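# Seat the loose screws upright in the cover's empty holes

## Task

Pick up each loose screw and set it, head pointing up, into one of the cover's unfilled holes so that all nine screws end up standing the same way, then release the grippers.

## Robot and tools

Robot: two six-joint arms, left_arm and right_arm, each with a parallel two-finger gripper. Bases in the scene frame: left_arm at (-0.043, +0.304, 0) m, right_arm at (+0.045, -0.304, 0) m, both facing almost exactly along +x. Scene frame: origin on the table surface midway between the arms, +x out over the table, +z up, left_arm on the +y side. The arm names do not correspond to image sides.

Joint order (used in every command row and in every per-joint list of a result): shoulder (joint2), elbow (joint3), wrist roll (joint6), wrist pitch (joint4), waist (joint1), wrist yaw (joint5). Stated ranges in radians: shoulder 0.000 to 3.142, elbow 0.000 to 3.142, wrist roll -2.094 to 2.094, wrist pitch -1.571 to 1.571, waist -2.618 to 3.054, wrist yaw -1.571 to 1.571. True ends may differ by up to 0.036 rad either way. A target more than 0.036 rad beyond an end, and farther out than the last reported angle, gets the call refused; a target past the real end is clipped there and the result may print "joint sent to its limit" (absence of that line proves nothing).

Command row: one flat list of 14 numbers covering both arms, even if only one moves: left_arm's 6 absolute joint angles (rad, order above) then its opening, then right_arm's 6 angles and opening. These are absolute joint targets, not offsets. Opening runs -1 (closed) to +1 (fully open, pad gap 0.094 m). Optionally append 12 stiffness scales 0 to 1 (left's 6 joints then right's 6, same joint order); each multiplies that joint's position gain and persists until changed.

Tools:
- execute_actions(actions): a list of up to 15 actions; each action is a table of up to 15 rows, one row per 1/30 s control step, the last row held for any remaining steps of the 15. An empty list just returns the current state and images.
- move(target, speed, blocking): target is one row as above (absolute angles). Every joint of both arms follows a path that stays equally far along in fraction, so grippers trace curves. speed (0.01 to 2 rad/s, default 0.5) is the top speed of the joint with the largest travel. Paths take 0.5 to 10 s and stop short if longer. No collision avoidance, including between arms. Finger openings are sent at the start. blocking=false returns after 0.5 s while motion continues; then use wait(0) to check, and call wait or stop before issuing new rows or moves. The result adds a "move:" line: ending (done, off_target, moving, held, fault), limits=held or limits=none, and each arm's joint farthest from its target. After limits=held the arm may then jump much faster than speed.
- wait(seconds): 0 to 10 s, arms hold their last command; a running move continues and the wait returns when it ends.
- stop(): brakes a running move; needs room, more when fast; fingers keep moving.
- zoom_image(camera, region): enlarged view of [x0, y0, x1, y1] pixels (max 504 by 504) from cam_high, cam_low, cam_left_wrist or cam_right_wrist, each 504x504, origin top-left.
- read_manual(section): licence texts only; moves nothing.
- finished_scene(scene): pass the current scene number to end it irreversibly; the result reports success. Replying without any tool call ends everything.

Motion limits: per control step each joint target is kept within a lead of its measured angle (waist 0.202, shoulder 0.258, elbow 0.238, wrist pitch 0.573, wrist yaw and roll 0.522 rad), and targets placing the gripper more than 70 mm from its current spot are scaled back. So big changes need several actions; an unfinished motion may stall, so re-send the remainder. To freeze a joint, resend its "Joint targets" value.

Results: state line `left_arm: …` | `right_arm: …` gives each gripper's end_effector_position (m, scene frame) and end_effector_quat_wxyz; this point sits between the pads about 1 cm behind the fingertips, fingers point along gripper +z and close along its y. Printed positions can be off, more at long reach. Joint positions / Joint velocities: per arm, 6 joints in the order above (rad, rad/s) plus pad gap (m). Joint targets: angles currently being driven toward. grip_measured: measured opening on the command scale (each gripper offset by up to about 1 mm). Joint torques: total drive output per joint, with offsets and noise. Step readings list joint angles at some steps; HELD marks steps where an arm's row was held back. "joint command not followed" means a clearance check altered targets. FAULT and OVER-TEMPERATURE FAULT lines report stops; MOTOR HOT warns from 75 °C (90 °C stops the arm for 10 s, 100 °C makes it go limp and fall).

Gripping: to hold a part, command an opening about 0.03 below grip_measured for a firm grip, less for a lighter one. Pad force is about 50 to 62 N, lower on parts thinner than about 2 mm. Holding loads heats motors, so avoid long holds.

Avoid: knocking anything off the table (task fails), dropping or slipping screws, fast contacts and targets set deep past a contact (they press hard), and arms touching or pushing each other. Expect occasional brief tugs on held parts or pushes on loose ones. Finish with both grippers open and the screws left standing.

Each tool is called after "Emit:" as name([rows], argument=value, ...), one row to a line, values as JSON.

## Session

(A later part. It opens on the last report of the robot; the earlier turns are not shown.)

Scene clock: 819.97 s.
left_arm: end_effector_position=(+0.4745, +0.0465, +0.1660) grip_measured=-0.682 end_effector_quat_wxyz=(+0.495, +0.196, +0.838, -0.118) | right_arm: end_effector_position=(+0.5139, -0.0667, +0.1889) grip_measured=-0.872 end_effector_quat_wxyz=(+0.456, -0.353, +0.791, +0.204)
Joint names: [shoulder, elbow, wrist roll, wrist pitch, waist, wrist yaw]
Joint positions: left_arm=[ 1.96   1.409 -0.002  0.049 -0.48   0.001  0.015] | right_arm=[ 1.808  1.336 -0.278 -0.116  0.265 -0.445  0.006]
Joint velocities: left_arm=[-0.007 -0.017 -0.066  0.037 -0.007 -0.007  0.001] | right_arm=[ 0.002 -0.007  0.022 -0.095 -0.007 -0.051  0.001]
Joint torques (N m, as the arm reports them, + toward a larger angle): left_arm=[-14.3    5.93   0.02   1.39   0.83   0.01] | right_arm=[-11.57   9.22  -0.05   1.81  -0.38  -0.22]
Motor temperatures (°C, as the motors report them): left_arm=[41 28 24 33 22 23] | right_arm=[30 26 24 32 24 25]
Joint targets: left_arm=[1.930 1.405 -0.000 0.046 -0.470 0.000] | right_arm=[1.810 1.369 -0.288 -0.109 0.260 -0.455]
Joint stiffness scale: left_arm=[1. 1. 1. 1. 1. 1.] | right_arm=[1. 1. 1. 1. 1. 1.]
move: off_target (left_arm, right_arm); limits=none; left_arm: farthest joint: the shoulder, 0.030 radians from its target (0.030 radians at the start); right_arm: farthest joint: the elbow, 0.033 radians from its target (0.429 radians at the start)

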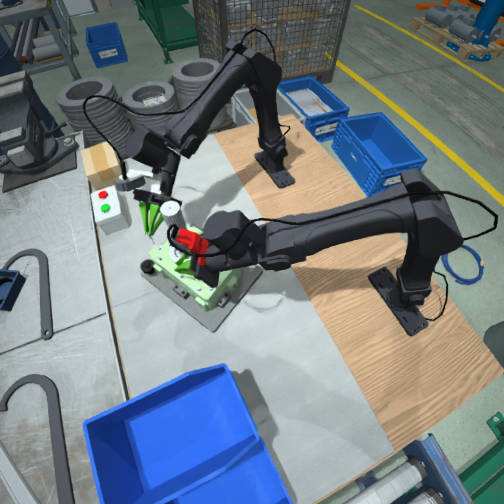

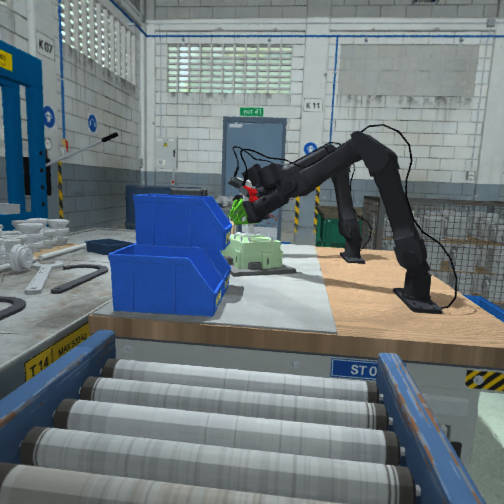

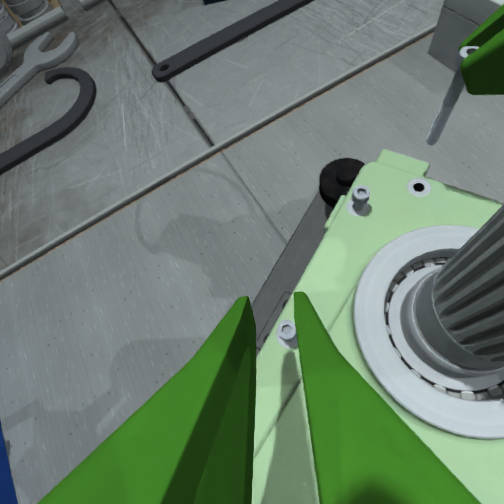

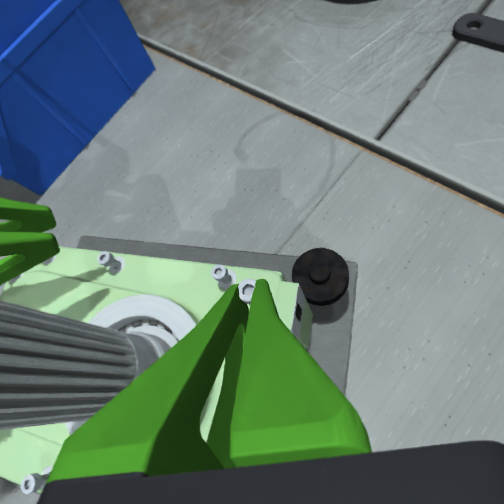

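Emit:
move(target=[1.955,1.405,0.0,0.046,-0.478,0.0,-0.68, 1.795,1.253,-0.282,-0.05,0.287,-0.449,-0.9], speed=0.12)

Emit:
zoom_image(camera="cam_left_wrist", region=[380, 110, 480, 210])

Emit:
zoom_image(camera="cam_high", region=[130, 215, 190, 275])

Scene clock: 844.00 s.
left_arm: end_effector_position=(+0.4745, +0.0465, +0.1660) grip_measured=-0.682 end_effector_quat_wxyz=(+0.495, +0.196, +0.838, -0.118) | right_arm: end_effector_position=(+0.5056, -0.0616, +0.1720) grip_measured=-0.872 end_effector_quat_wxyz=(+0.452, -0.359, +0.790, +0.208)
Joint names: [shoulder, elbow, wrist roll, wrist pitch, waist, wrist yaw]
Joint positions: left_arm=[ 1.96   1.409 -0.002  0.049 -0.48   0.001  0.015] | right_arm=[ 1.808  1.272 -0.279 -0.058  0.279 -0.445  0.006]
Joint velocities: left_arm=[-0.007 -0.012  0.007 -0.051  0.007  0.081 -0.   ] | right_arm=[ 0.002 -0.017  0.037 -0.037 -0.012 -0.066  0.   ]
Joint torques (N m, as the arm reports them, + toward a larger angle): left_arm=[-12.01   5.89   0.01   1.38   0.14   0.  ] | right_arm=[-12.95   5.3   -0.01   1.81   0.67  -0.17]
Motor temperatures (°C, as the motors report them): left_arm=[43 28 24 34 22 23] | right_arm=[33 28 24 32 24 25]
Joint targets: left_arm=[1.955 1.405 0.000 0.046 -0.478 0.000] | right_arm=[1.795 1.253 -0.282 -0.050 0.287 -0.449]
Joint stiffness scale: left_arm=[1. 1. 1. 1. 1. 1.] | right_arm=[1. 1. 1. 1. 1. 1.]
move: done; limits=none; left_arm: farthest joint: the shoulder, 0.005 radians from its target (0.005 radians at the start); right_arm: farthest joint: the elbow, 0.019 radians from its target (0.083 radians at the start)

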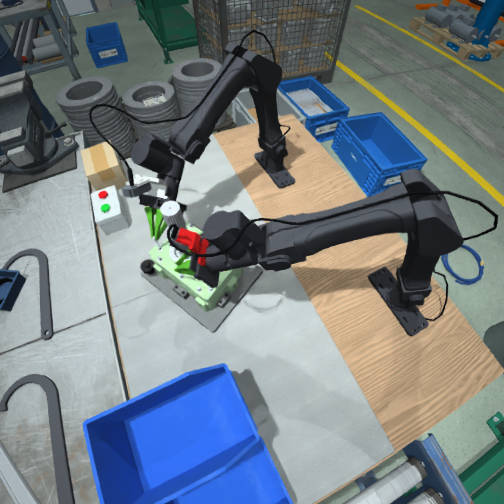

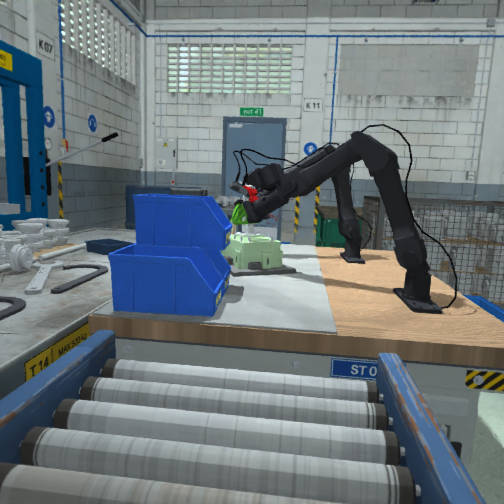

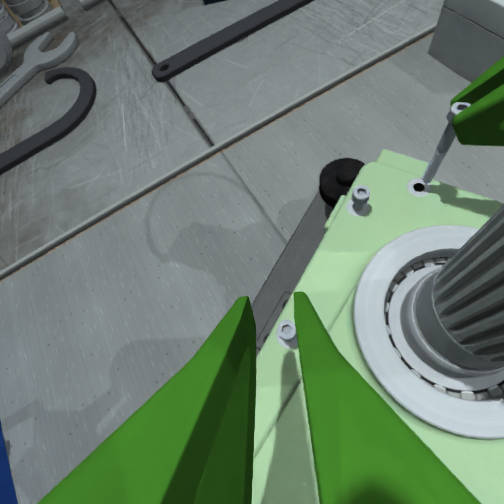

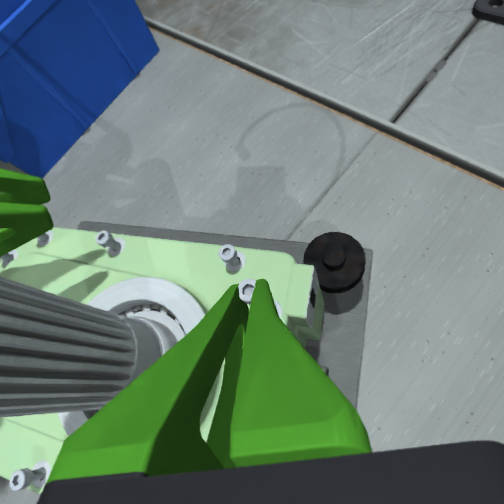

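Region (380, 110, 480, 210) of cam_left_wrist's 504x504 image, scaled by 5.040, with more detail than that image has.

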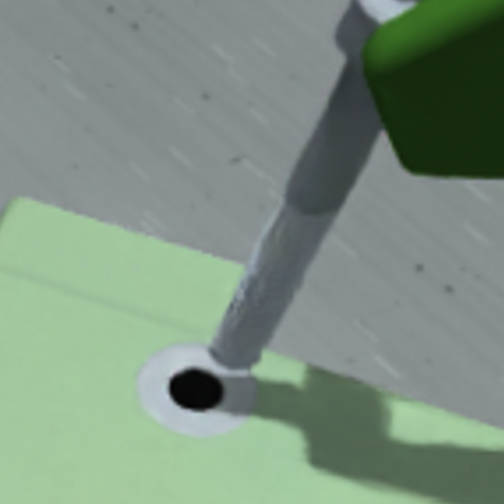

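Region (130, 215, 190, 275) of cam_high's 504x504 image, scaled by 8.400, with more detail than that image has.

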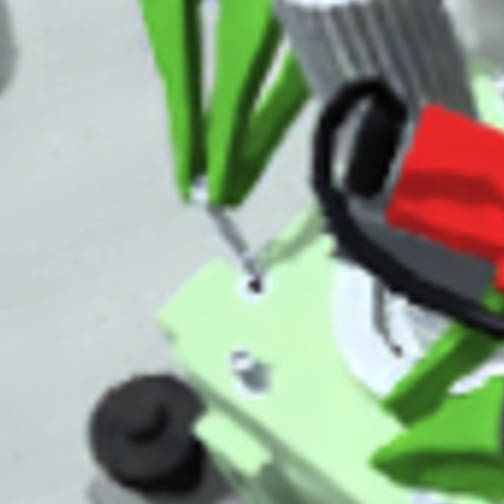

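Emit:
execute_actions([
  [[1.955,1.405,0.0,0.046,-0.478,0.0,-0.68, 1.808,1.265,-0.282,-0.042,0.30,-0.449,-0.9],[1.955,1.405,0.0,0.046,-0.478,0.0,-0.68, 1.808,1.265,-0.282,-0.042,0.29,-0.449,-0.9],[1.955,1.405,0.0,0.046,-0.478,0.0,-0.68, 1.808,1.265,-0.282,-0.042,0.283,-0.449,-0.9],[1.955,1.405,0.0,0.046,-0.478,0.0,-0.68, 1.82,1.265,-0.282,-0.042,0.283,-0.449,-0.9],[1.955,1.405,0.0,0.046,-0.478,0.0,-0.68, 1.823,1.265,-0.282,-0.042,0.283,-0.449,-0.9]],
])

Emit:
zoom_image(camera="cam_left_wrist", region=[380, 110, 480, 210])

Scene clock: 854.97 s.
left_arm: end_effector_position=(+0.4745, +0.0465, +0.1660) grip_measured=-0.682 end_effector_quat_wxyz=(+0.495, +0.196, +0.838, -0.118) | right_arm: end_effector_position=(+0.5065, -0.0600, +0.1695) grip_measured=-0.872 end_effector_quat_wxyz=(+0.452, -0.360, +0.789, +0.208)
Joint names: [shoulder, elbow, wrist roll, wrist pitch, waist, wrist yaw]
Joint positions: left_arm=[ 1.96   1.409 -0.002  0.049 -0.48   0.001  0.015] | right_arm=[ 1.817  1.272 -0.279 -0.049  0.281 -0.445  0.006]
Joint velocities: left_arm=[ 0.002 -0.012  0.051 -0.066 -0.002  0.022 -0.001] | right_arm=[ 0.007 -0.012 -0.007  0.022 -0.002 -0.007 -0.   ]
Joint torques (N m, as the arm reports them, + toward a larger angle): left_arm=[-12.01   5.94   0.02   1.39   0.16   0.  ] | right_arm=[-11.04   6.1    0.01   1.8    0.22  -0.14]
Motor temperatures (°C, as the motors report them): left_arm=[42 28 24 34 22 23] | right_arm=[34 27 24 32 24 25]
Joint targets: left_arm=[1.955 1.405 -0.000 0.046 -0.478 -0.000] | right_arm=[1.823 1.265 -0.282 -0.042 0.283 -0.449]
Joint stiffness scale: left_arm=[1. 1. 1. 1. 1. 1.] | right_arm=[1. 1. 1. 1. 1. 1.]
Step readings (joint positions):
0: left_arm=[1.960 1.409 -0.002 0.049 -0.480 0.001] | right_arm=[1.808 1.272 -0.279 -0.058 0.279 -0.445]
1: left_arm=[1.960 1.409 -0.002 0.049 -0.480 0.001] | right_arm=[1.808 1.272 -0.279 -0.057 0.280 -0.445]
2: left_arm=[1.960 1.409 -0.002 0.049 -0.480 0.001] | right_arm=[1.808 1.272 -0.279 -0.056 0.281 -0.445]
4: left_arm=[1.960 1.409 -0.002 0.049 -0.480 0.001] | right_arm=[1.808 1.272 -0.279 -0.053 0.281 -0.445]
8: left_arm=[1.960 1.409 -0.002 0.049 -0.480 0.001] | right_arm=[1.813 1.272 -0.279 -0.050 0.281 -0.445]
15: Joint positions above

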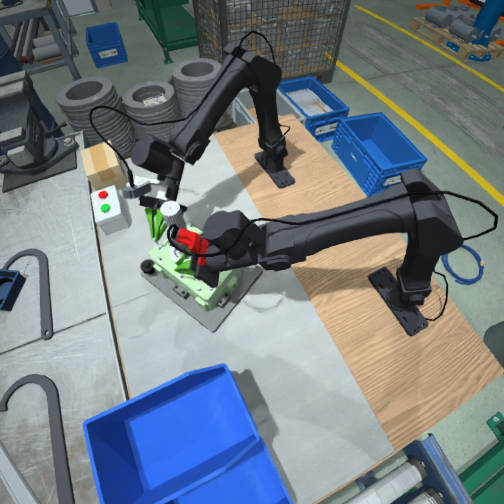

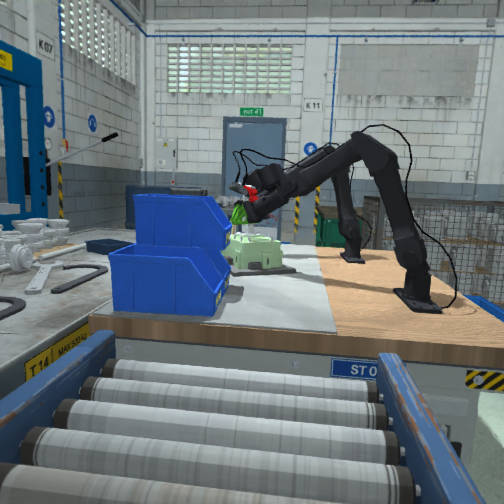

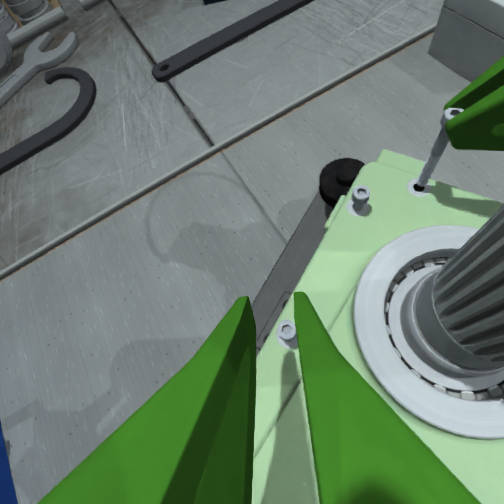

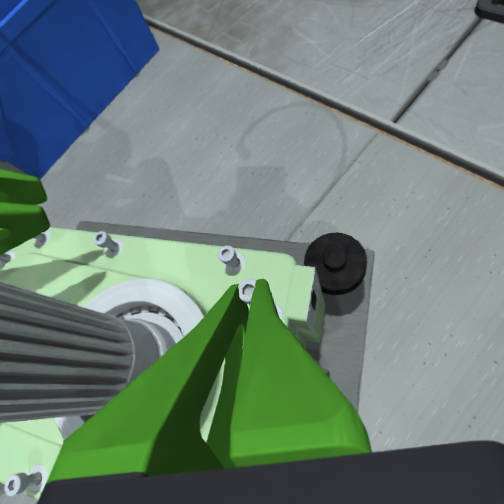

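Region (380, 110, 480, 210) of cam_left_wrist's 504x504 image, scaled by 5.040, with more detail than that image has.

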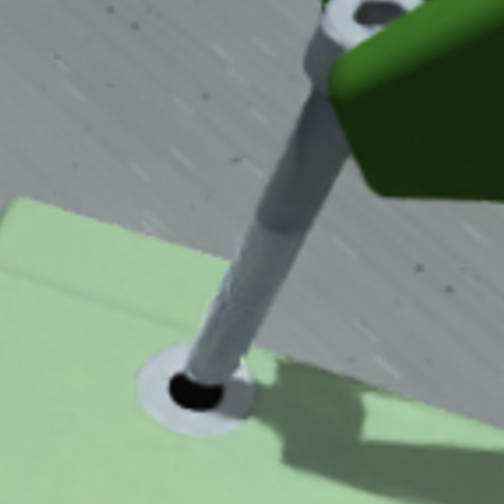

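Line now passes through the hole. Lower.

Emit:
execute_actions([
  [[1.955,1.405,0.0,0.046,-0.478,0.0,-0.68, 1.83,1.265,-0.282,-0.06,0.282,-0.449,-0.9],[1.955,1.405,0.0,0.046,-0.478,0.0,-0.68, 1.834,1.265,-0.282,-0.06,0.282,-0.449,-0.9],[1.955,1.405,0.0,0.046,-0.478,0.0,-0.68, 1.834,1.265,-0.282,-0.06,0.282,-0.449,-0.9]],
])

Emit:
zoom_image(camera="cam_left_wrist", region=[380, 110, 480, 210])

Scene clock: 864.07 s.
left_arm: end_effector_position=(+0.4745, +0.0465, +0.1660) grip_measured=-0.682 end_effector_quat_wxyz=(+0.495, +0.196, +0.838, -0.118) | right_arm: end_effector_position=(+0.5071, -0.0598, +0.1639) grip_measured=-0.872 end_effector_quat_wxyz=(+0.447, -0.359, +0.792, +0.209)
Joint names: [shoulder, elbow, wrist roll, wrist pitch, waist, wrist yaw]
Joint positions: left_arm=[ 1.96   1.409 -0.002  0.049 -0.48   0.001  0.015] | right_arm=[ 1.828  1.272 -0.279 -0.049  0.281 -0.445  0.006]
Joint velocities: left_arm=[-0.012 -0.002  0.037 -0.125 -0.012  0.051  0.001] | right_arm=[-0.007 -0.007  0.007  0.066  0.002 -0.125 -0.001]
Joint torques (N m, as the arm reports them, + toward a larger angle): left_arm=[-12.02   5.89   0.02   1.38   0.14   0.  ] | right_arm=[-11.13   6.02  -0.02   1.62   0.07  -0.16]
Motor temperatures (°C, as the motors report them): left_arm=[42 28 24 34 22 23] | right_arm=[33 26 24 32 24 25]
Joint targets: left_arm=[1.955 1.405 0.000 0.046 -0.478 0.000] | right_arm=[1.834 1.265 -0.282 -0.060 0.282 -0.449]
Joint stiffness scale: left_arm=[1. 1. 1. 1. 1. 1.] | right_arm=[1. 1. 1. 1. 1. 1.]
Step readings (joint positions):
0: left_arm=[1.960 1.409 -0.002 0.049 -0.480 0.001] | right_arm=[1.817 1.272 -0.279 -0.049 0.281 -0.445]
1: left_arm=[1.960 1.409 -0.002 0.049 -0.480 0.001] | right_arm=[1.817 1.272 -0.279 -0.049 0.281 -0.445]
2: left_arm=[1.960 1.409 -0.002 0.049 -0.480 0.001] | right_arm=[1.817 1.272 -0.279 -0.049 0.281 -0.445]
4: left_arm=[1.960 1.409 -0.002 0.049 -0.480 0.001] | right_arm=[1.821 1.272 -0.279 -0.049 0.281 -0.445]
8: left_arm=[1.960 1.409 -0.002 0.049 -0.480 0.001] | right_arm=[1.828 1.272 -0.279 -0.049 0.281 -0.445]
15: Joint positions above

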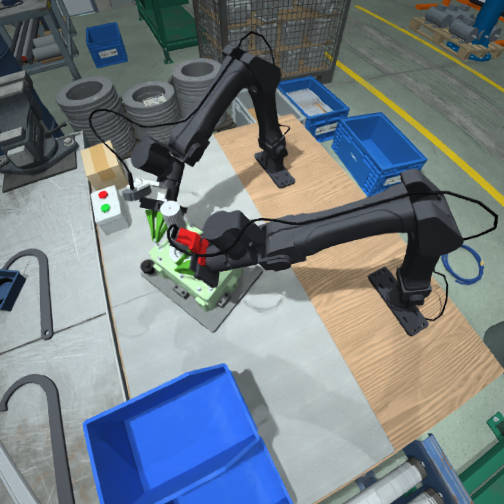

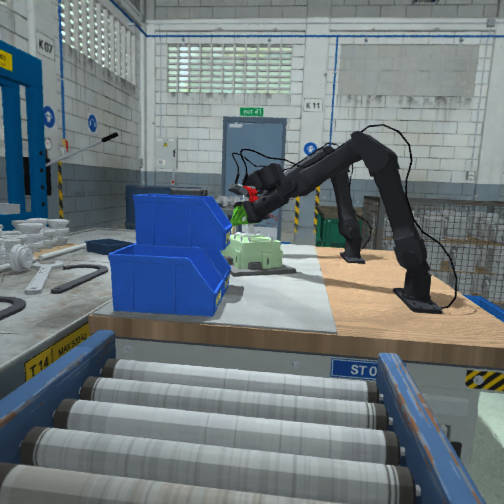

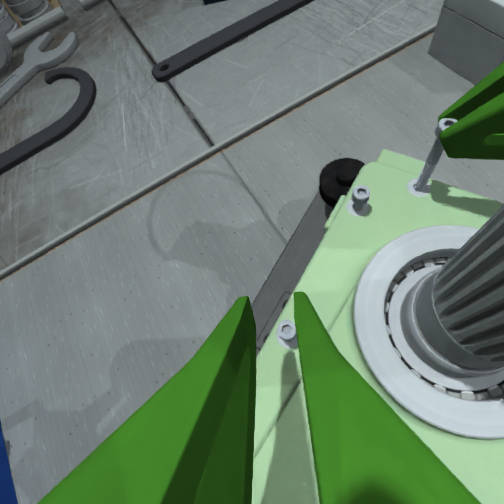

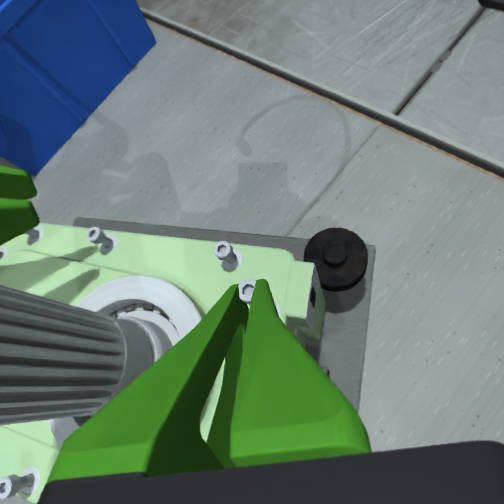

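Region (380, 110, 480, 210) of cam_left_wrist's 504x504 image, scaled by 5.040, with more detail than that image has.

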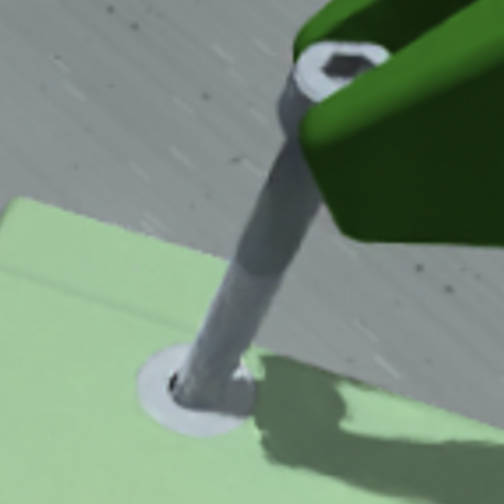

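Went straight in. Continue deeper.

Emit:
execute_actions([
  [[1.955,1.405,0.0,0.046,-0.478,0.0,-0.68, 1.842,1.265,-0.282,-0.065,0.282,-0.449,-0.9],[1.955,1.405,0.0,0.046,-0.478,0.0,-0.68, 1.846,1.265,-0.282,-0.065,0.282,-0.449,-0.9],[1.955,1.405,0.0,0.046,-0.478,0.0,-0.68, 1.85,1.265,-0.282,-0.065,0.282,-0.449,-0.9]],
])

Scene clock: 870.77 s.
left_arm: end_effector_position=(+0.4745, +0.0465, +0.1660) grip_measured=-0.682 end_effector_quat_wxyz=(+0.495, +0.196, +0.838, -0.118) | right_arm: end_effector_position=(+0.5077, -0.0596, +0.1557) grip_measured=-0.872 end_effector_quat_wxyz=(+0.440, -0.359, +0.796, +0.209)
Joint names: [shoulder, elbow, wrist roll, wrist pitch, waist, wrist yaw]
Joint positions: left_arm=[ 1.96   1.409 -0.002  0.049 -0.48   0.001  0.015] | right_arm=[ 1.845  1.272 -0.279 -0.049  0.281 -0.445  0.006]
Joint velocities: left_arm=[-0.012  0.002 -0.007 -0.066  0.017 -0.022  0.001] | right_arm=[-0.017 -0.012 -0.022  0.037 -0.017 -0.066 -0.   ]
Joint torques (N m, as the arm reports them, + toward a larger angle): left_arm=[-12.03   5.89   0.01   1.38   0.14   0.01] | right_arm=[-11.42   6.05  -0.01   1.56  -0.09  -0.22]
Motor temperatures (°C, as the motors report them): left_arm=[42 28 24 34 22 23] | right_arm=[33 26 24 32 24 25]
Joint targets: left_arm=[1.955 1.405 0.000 0.046 -0.478 -0.000] | right_arm=[1.850 1.265 -0.282 -0.065 0.282 -0.449]
Joint stiffness scale: left_arm=[1. 1. 1. 1. 1. 1.] | right_arm=[1. 1. 1. 1. 1. 1.]
Step readings (joint positions):
0: left_arm=[1.960 1.409 -0.002 0.049 -0.480 0.001] | right_arm=[1.828 1.272 -0.279 -0.049 0.281 -0.445]
1: left_arm=[1.960 1.409 -0.002 0.049 -0.480 0.001] | right_arm=[1.828 1.272 -0.279 -0.049 0.281 -0.445]
2: left_arm=[1.960 1.409 -0.002 0.049 -0.480 0.001] | right_arm=[1.829 1.272 -0.279 -0.049 0.281 -0.445]
4: left_arm=[1.960 1.409 -0.002 0.049 -0.480 0.001] | right_arm=[1.833 1.272 -0.279 -0.049 0.281 -0.445]
8: left_arm=[1.960 1.409 -0.002 0.049 -0.480 0.001] | right_arm=[1.844 1.272 -0.279 -0.049 0.281 -0.445]
15: Joint positions above

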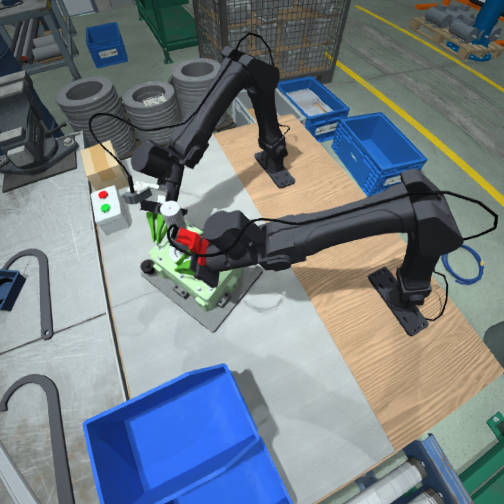

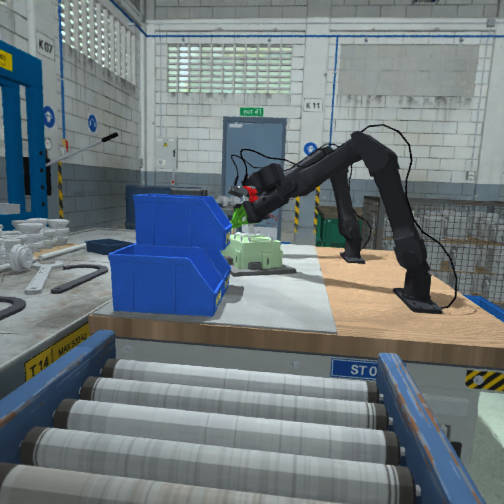

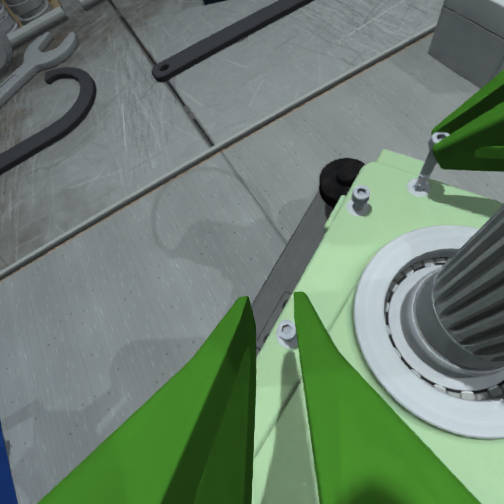

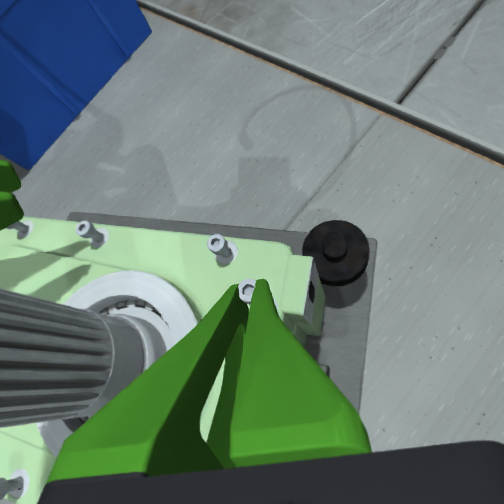

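Emit:
execute_actions([
  [[1.955,1.405,0.0,0.046,-0.478,0.0,-0.68, 1.845,1.265,-0.28,-0.052,0.281,-0.446,-0.8],[1.955,1.405,0.0,0.046,-0.478,0.0,-0.68, 1.845,1.265,-0.28,-0.052,0.281,-0.446,-0.68]],
])

Emit:
move(target=[1.75,1.3,0.0,0.0,-0.42,0.0,-0.68, 1.72,1.265,-0.28,-0.052,0.20,-0.446,-0.68], speed=0.3)

Scene clock: 877.47 s.
left_arm: end_effector_position=(+0.4745, +0.0465, +0.1660) grip_measured=-0.682 end_effector_quat_wxyz=(+0.495, +0.196, +0.838, -0.118) | right_arm: end_effector_position=(+0.5077, -0.0596, +0.1557) grip_measured=-0.681 end_effector_quat_wxyz=(+0.440, -0.359, +0.796, +0.209)
Joint names: [shoulder, elbow, wrist roll, wrist pitch, waist, wrist yaw]
Joint positions: left_arm=[ 1.96   1.409 -0.002  0.049 -0.48   0.001  0.015] | right_arm=[ 1.845  1.272 -0.279 -0.049  0.281 -0.445  0.015]
Joint velocities: left_arm=[ 0.002  0.012  0.022 -0.051 -0.002 -0.066 -0.   ] | right_arm=[-0.012  0.012  0.007  0.022 -0.002 -0.022  0.   ]
Joint torques (N m, as the arm reports them, + toward a larger angle): left_arm=[-12.03   5.88   0.01   1.38   0.15   0.  ] | right_arm=[-11.82   6.07   0.     1.71  -0.04  -0.17]
Motor temperatures (°C, as the motors report them): left_arm=[42 28 24 34 22 23] | right_arm=[33 26 24 32 24 25]
Joint targets: left_arm=[1.955 1.405 0.000 0.046 -0.478 0.000] | right_arm=[1.845 1.265 -0.280 -0.052 0.281 -0.446]
Joint stiffness scale: left_arm=[1. 1. 1. 1. 1. 1.] | right_arm=[1. 1. 1. 1. 1. 1.]
Step readings (joint positions):
0: left_arm=[1.960 1.409 -0.002 0.049 -0.480 0.001] | right_arm=[1.845 1.272 -0.279 -0.049 0.281 -0.445]
1: left_arm=[1.960 1.409 -0.002 0.049 -0.480 0.001] | right_arm=[1.845 1.272 -0.279 -0.049 0.281 -0.445]
2: left_arm=[1.960 1.409 -0.002 0.049 -0.480 0.001] | right_arm=[1.845 1.272 -0.279 -0.049 0.281 -0.445]
4: left_arm=[1.960 1.409 -0.002 0.049 -0.480 0.001] | right_arm=[1.845 1.272 -0.279 -0.049 0.281 -0.445]
8: left_arm=[1.960 1.409 -0.002 0.049 -0.480 0.001] | right_arm=[1.845 1.272 -0.279 -0.049 0.281 -0.445]
15: Joint positions above

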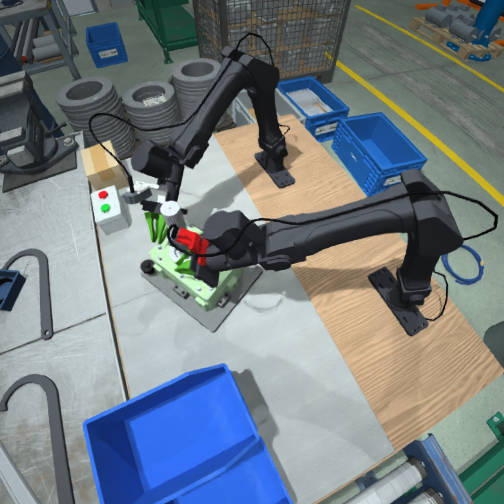

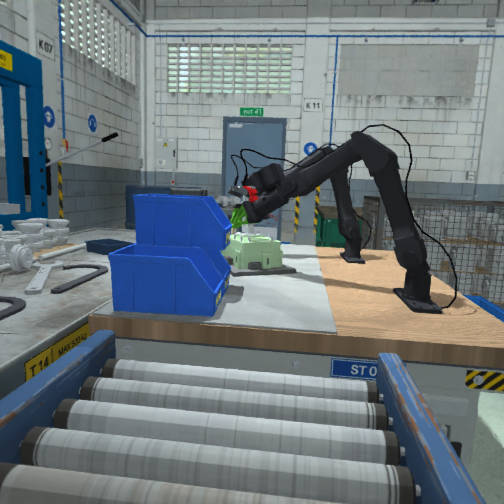

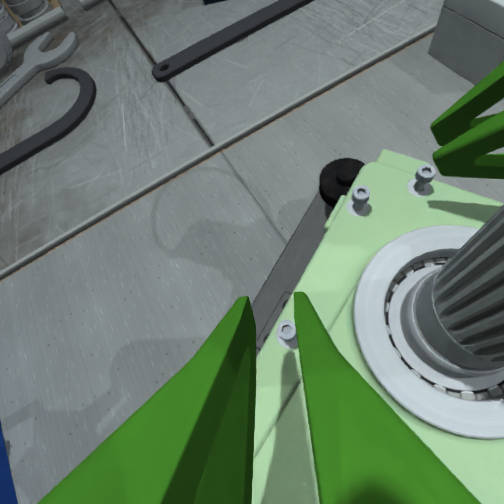

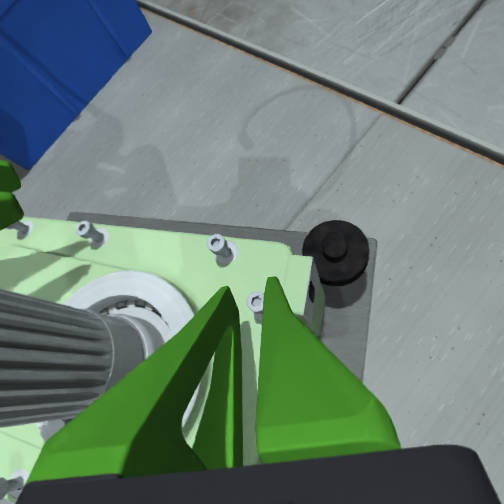

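Scene clock: 878.73 s.
left_arm: end_effector_position=(+0.4547, +0.0865, +0.2125) grip_measured=-0.682 end_effector_quat_wxyz=(+0.519, +0.173, +0.830, -0.110) | right_arm: end_effector_position=(+0.5178, -0.0969, +0.2108) grip_measured=-0.681 end_effector_quat_wxyz=(+0.495, -0.332, +0.781, +0.186)
Joint names: [shoulder, elbow, wrist roll, wrist pitch, waist, wrist yaw]
Joint positions: left_arm=[ 1.775  1.312 -0.002  0.011 -0.43   0.001  0.015] | right_arm=[ 1.733  1.272 -0.279 -0.049  0.206 -0.445  0.015]
Joint velocities: left_arm=[-0.017  0.007 -0.007  0.007  0.007  0.037 -0.001] | right_arm=[-0.022 -0.017  0.007  0.007  0.002  0.037  0.001]
Joint torques (N m, as the arm reports them, + toward a larger angle): left_arm=[-12.31   5.46   0.01   1.35   0.81   0.  ] | right_arm=[-12.25   6.25   0.01   1.81  -0.57  -0.08]
Motor temperatures (°C, as the motors report them): left_arm=[42 28 24 34 22 23] | right_arm=[33 26 24 32 24 25]
Joint targets: left_arm=[1.750 1.300 -0.000 0.000 -0.420 -0.000] | right_arm=[1.720 1.265 -0.280 -0.052 0.200 -0.446]
Joint stiffness scale: left_arm=[1. 1. 1. 1. 1. 1.] | right_arm=[1. 1. 1. 1. 1. 1.]
move: off_target (left_arm); limits=none; left_arm: farthest joint: the shoulder, 0.025 radians from its target (0.210 radians at the start); right_arm: farthest joint: the shoulder, 0.013 radians from its target (0.125 radians at the start)

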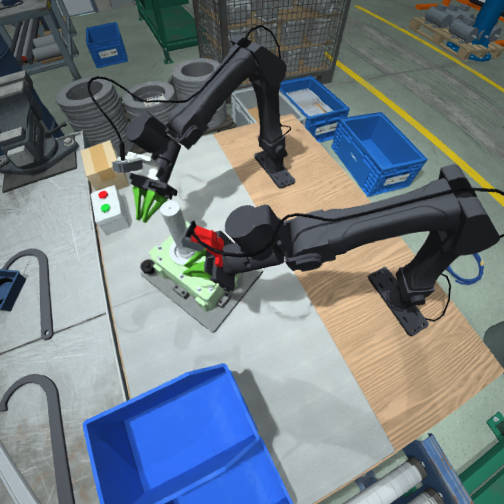

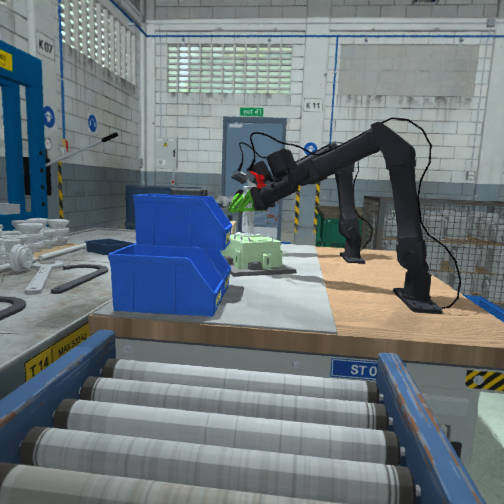

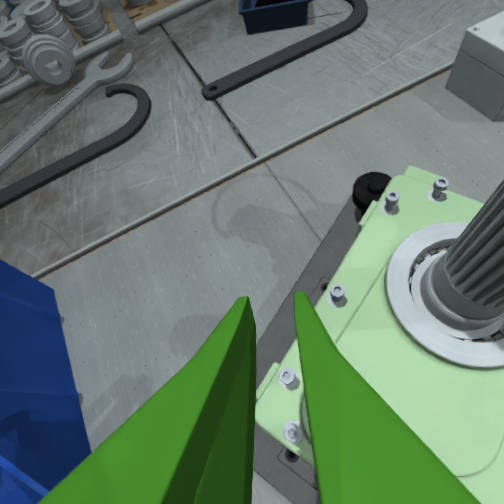

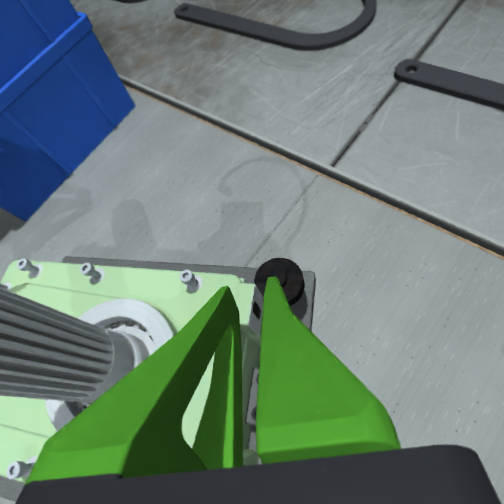

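All nine screws are seated.

Emit:
finished_scene(scene=2)

The scene is finished: the task was done.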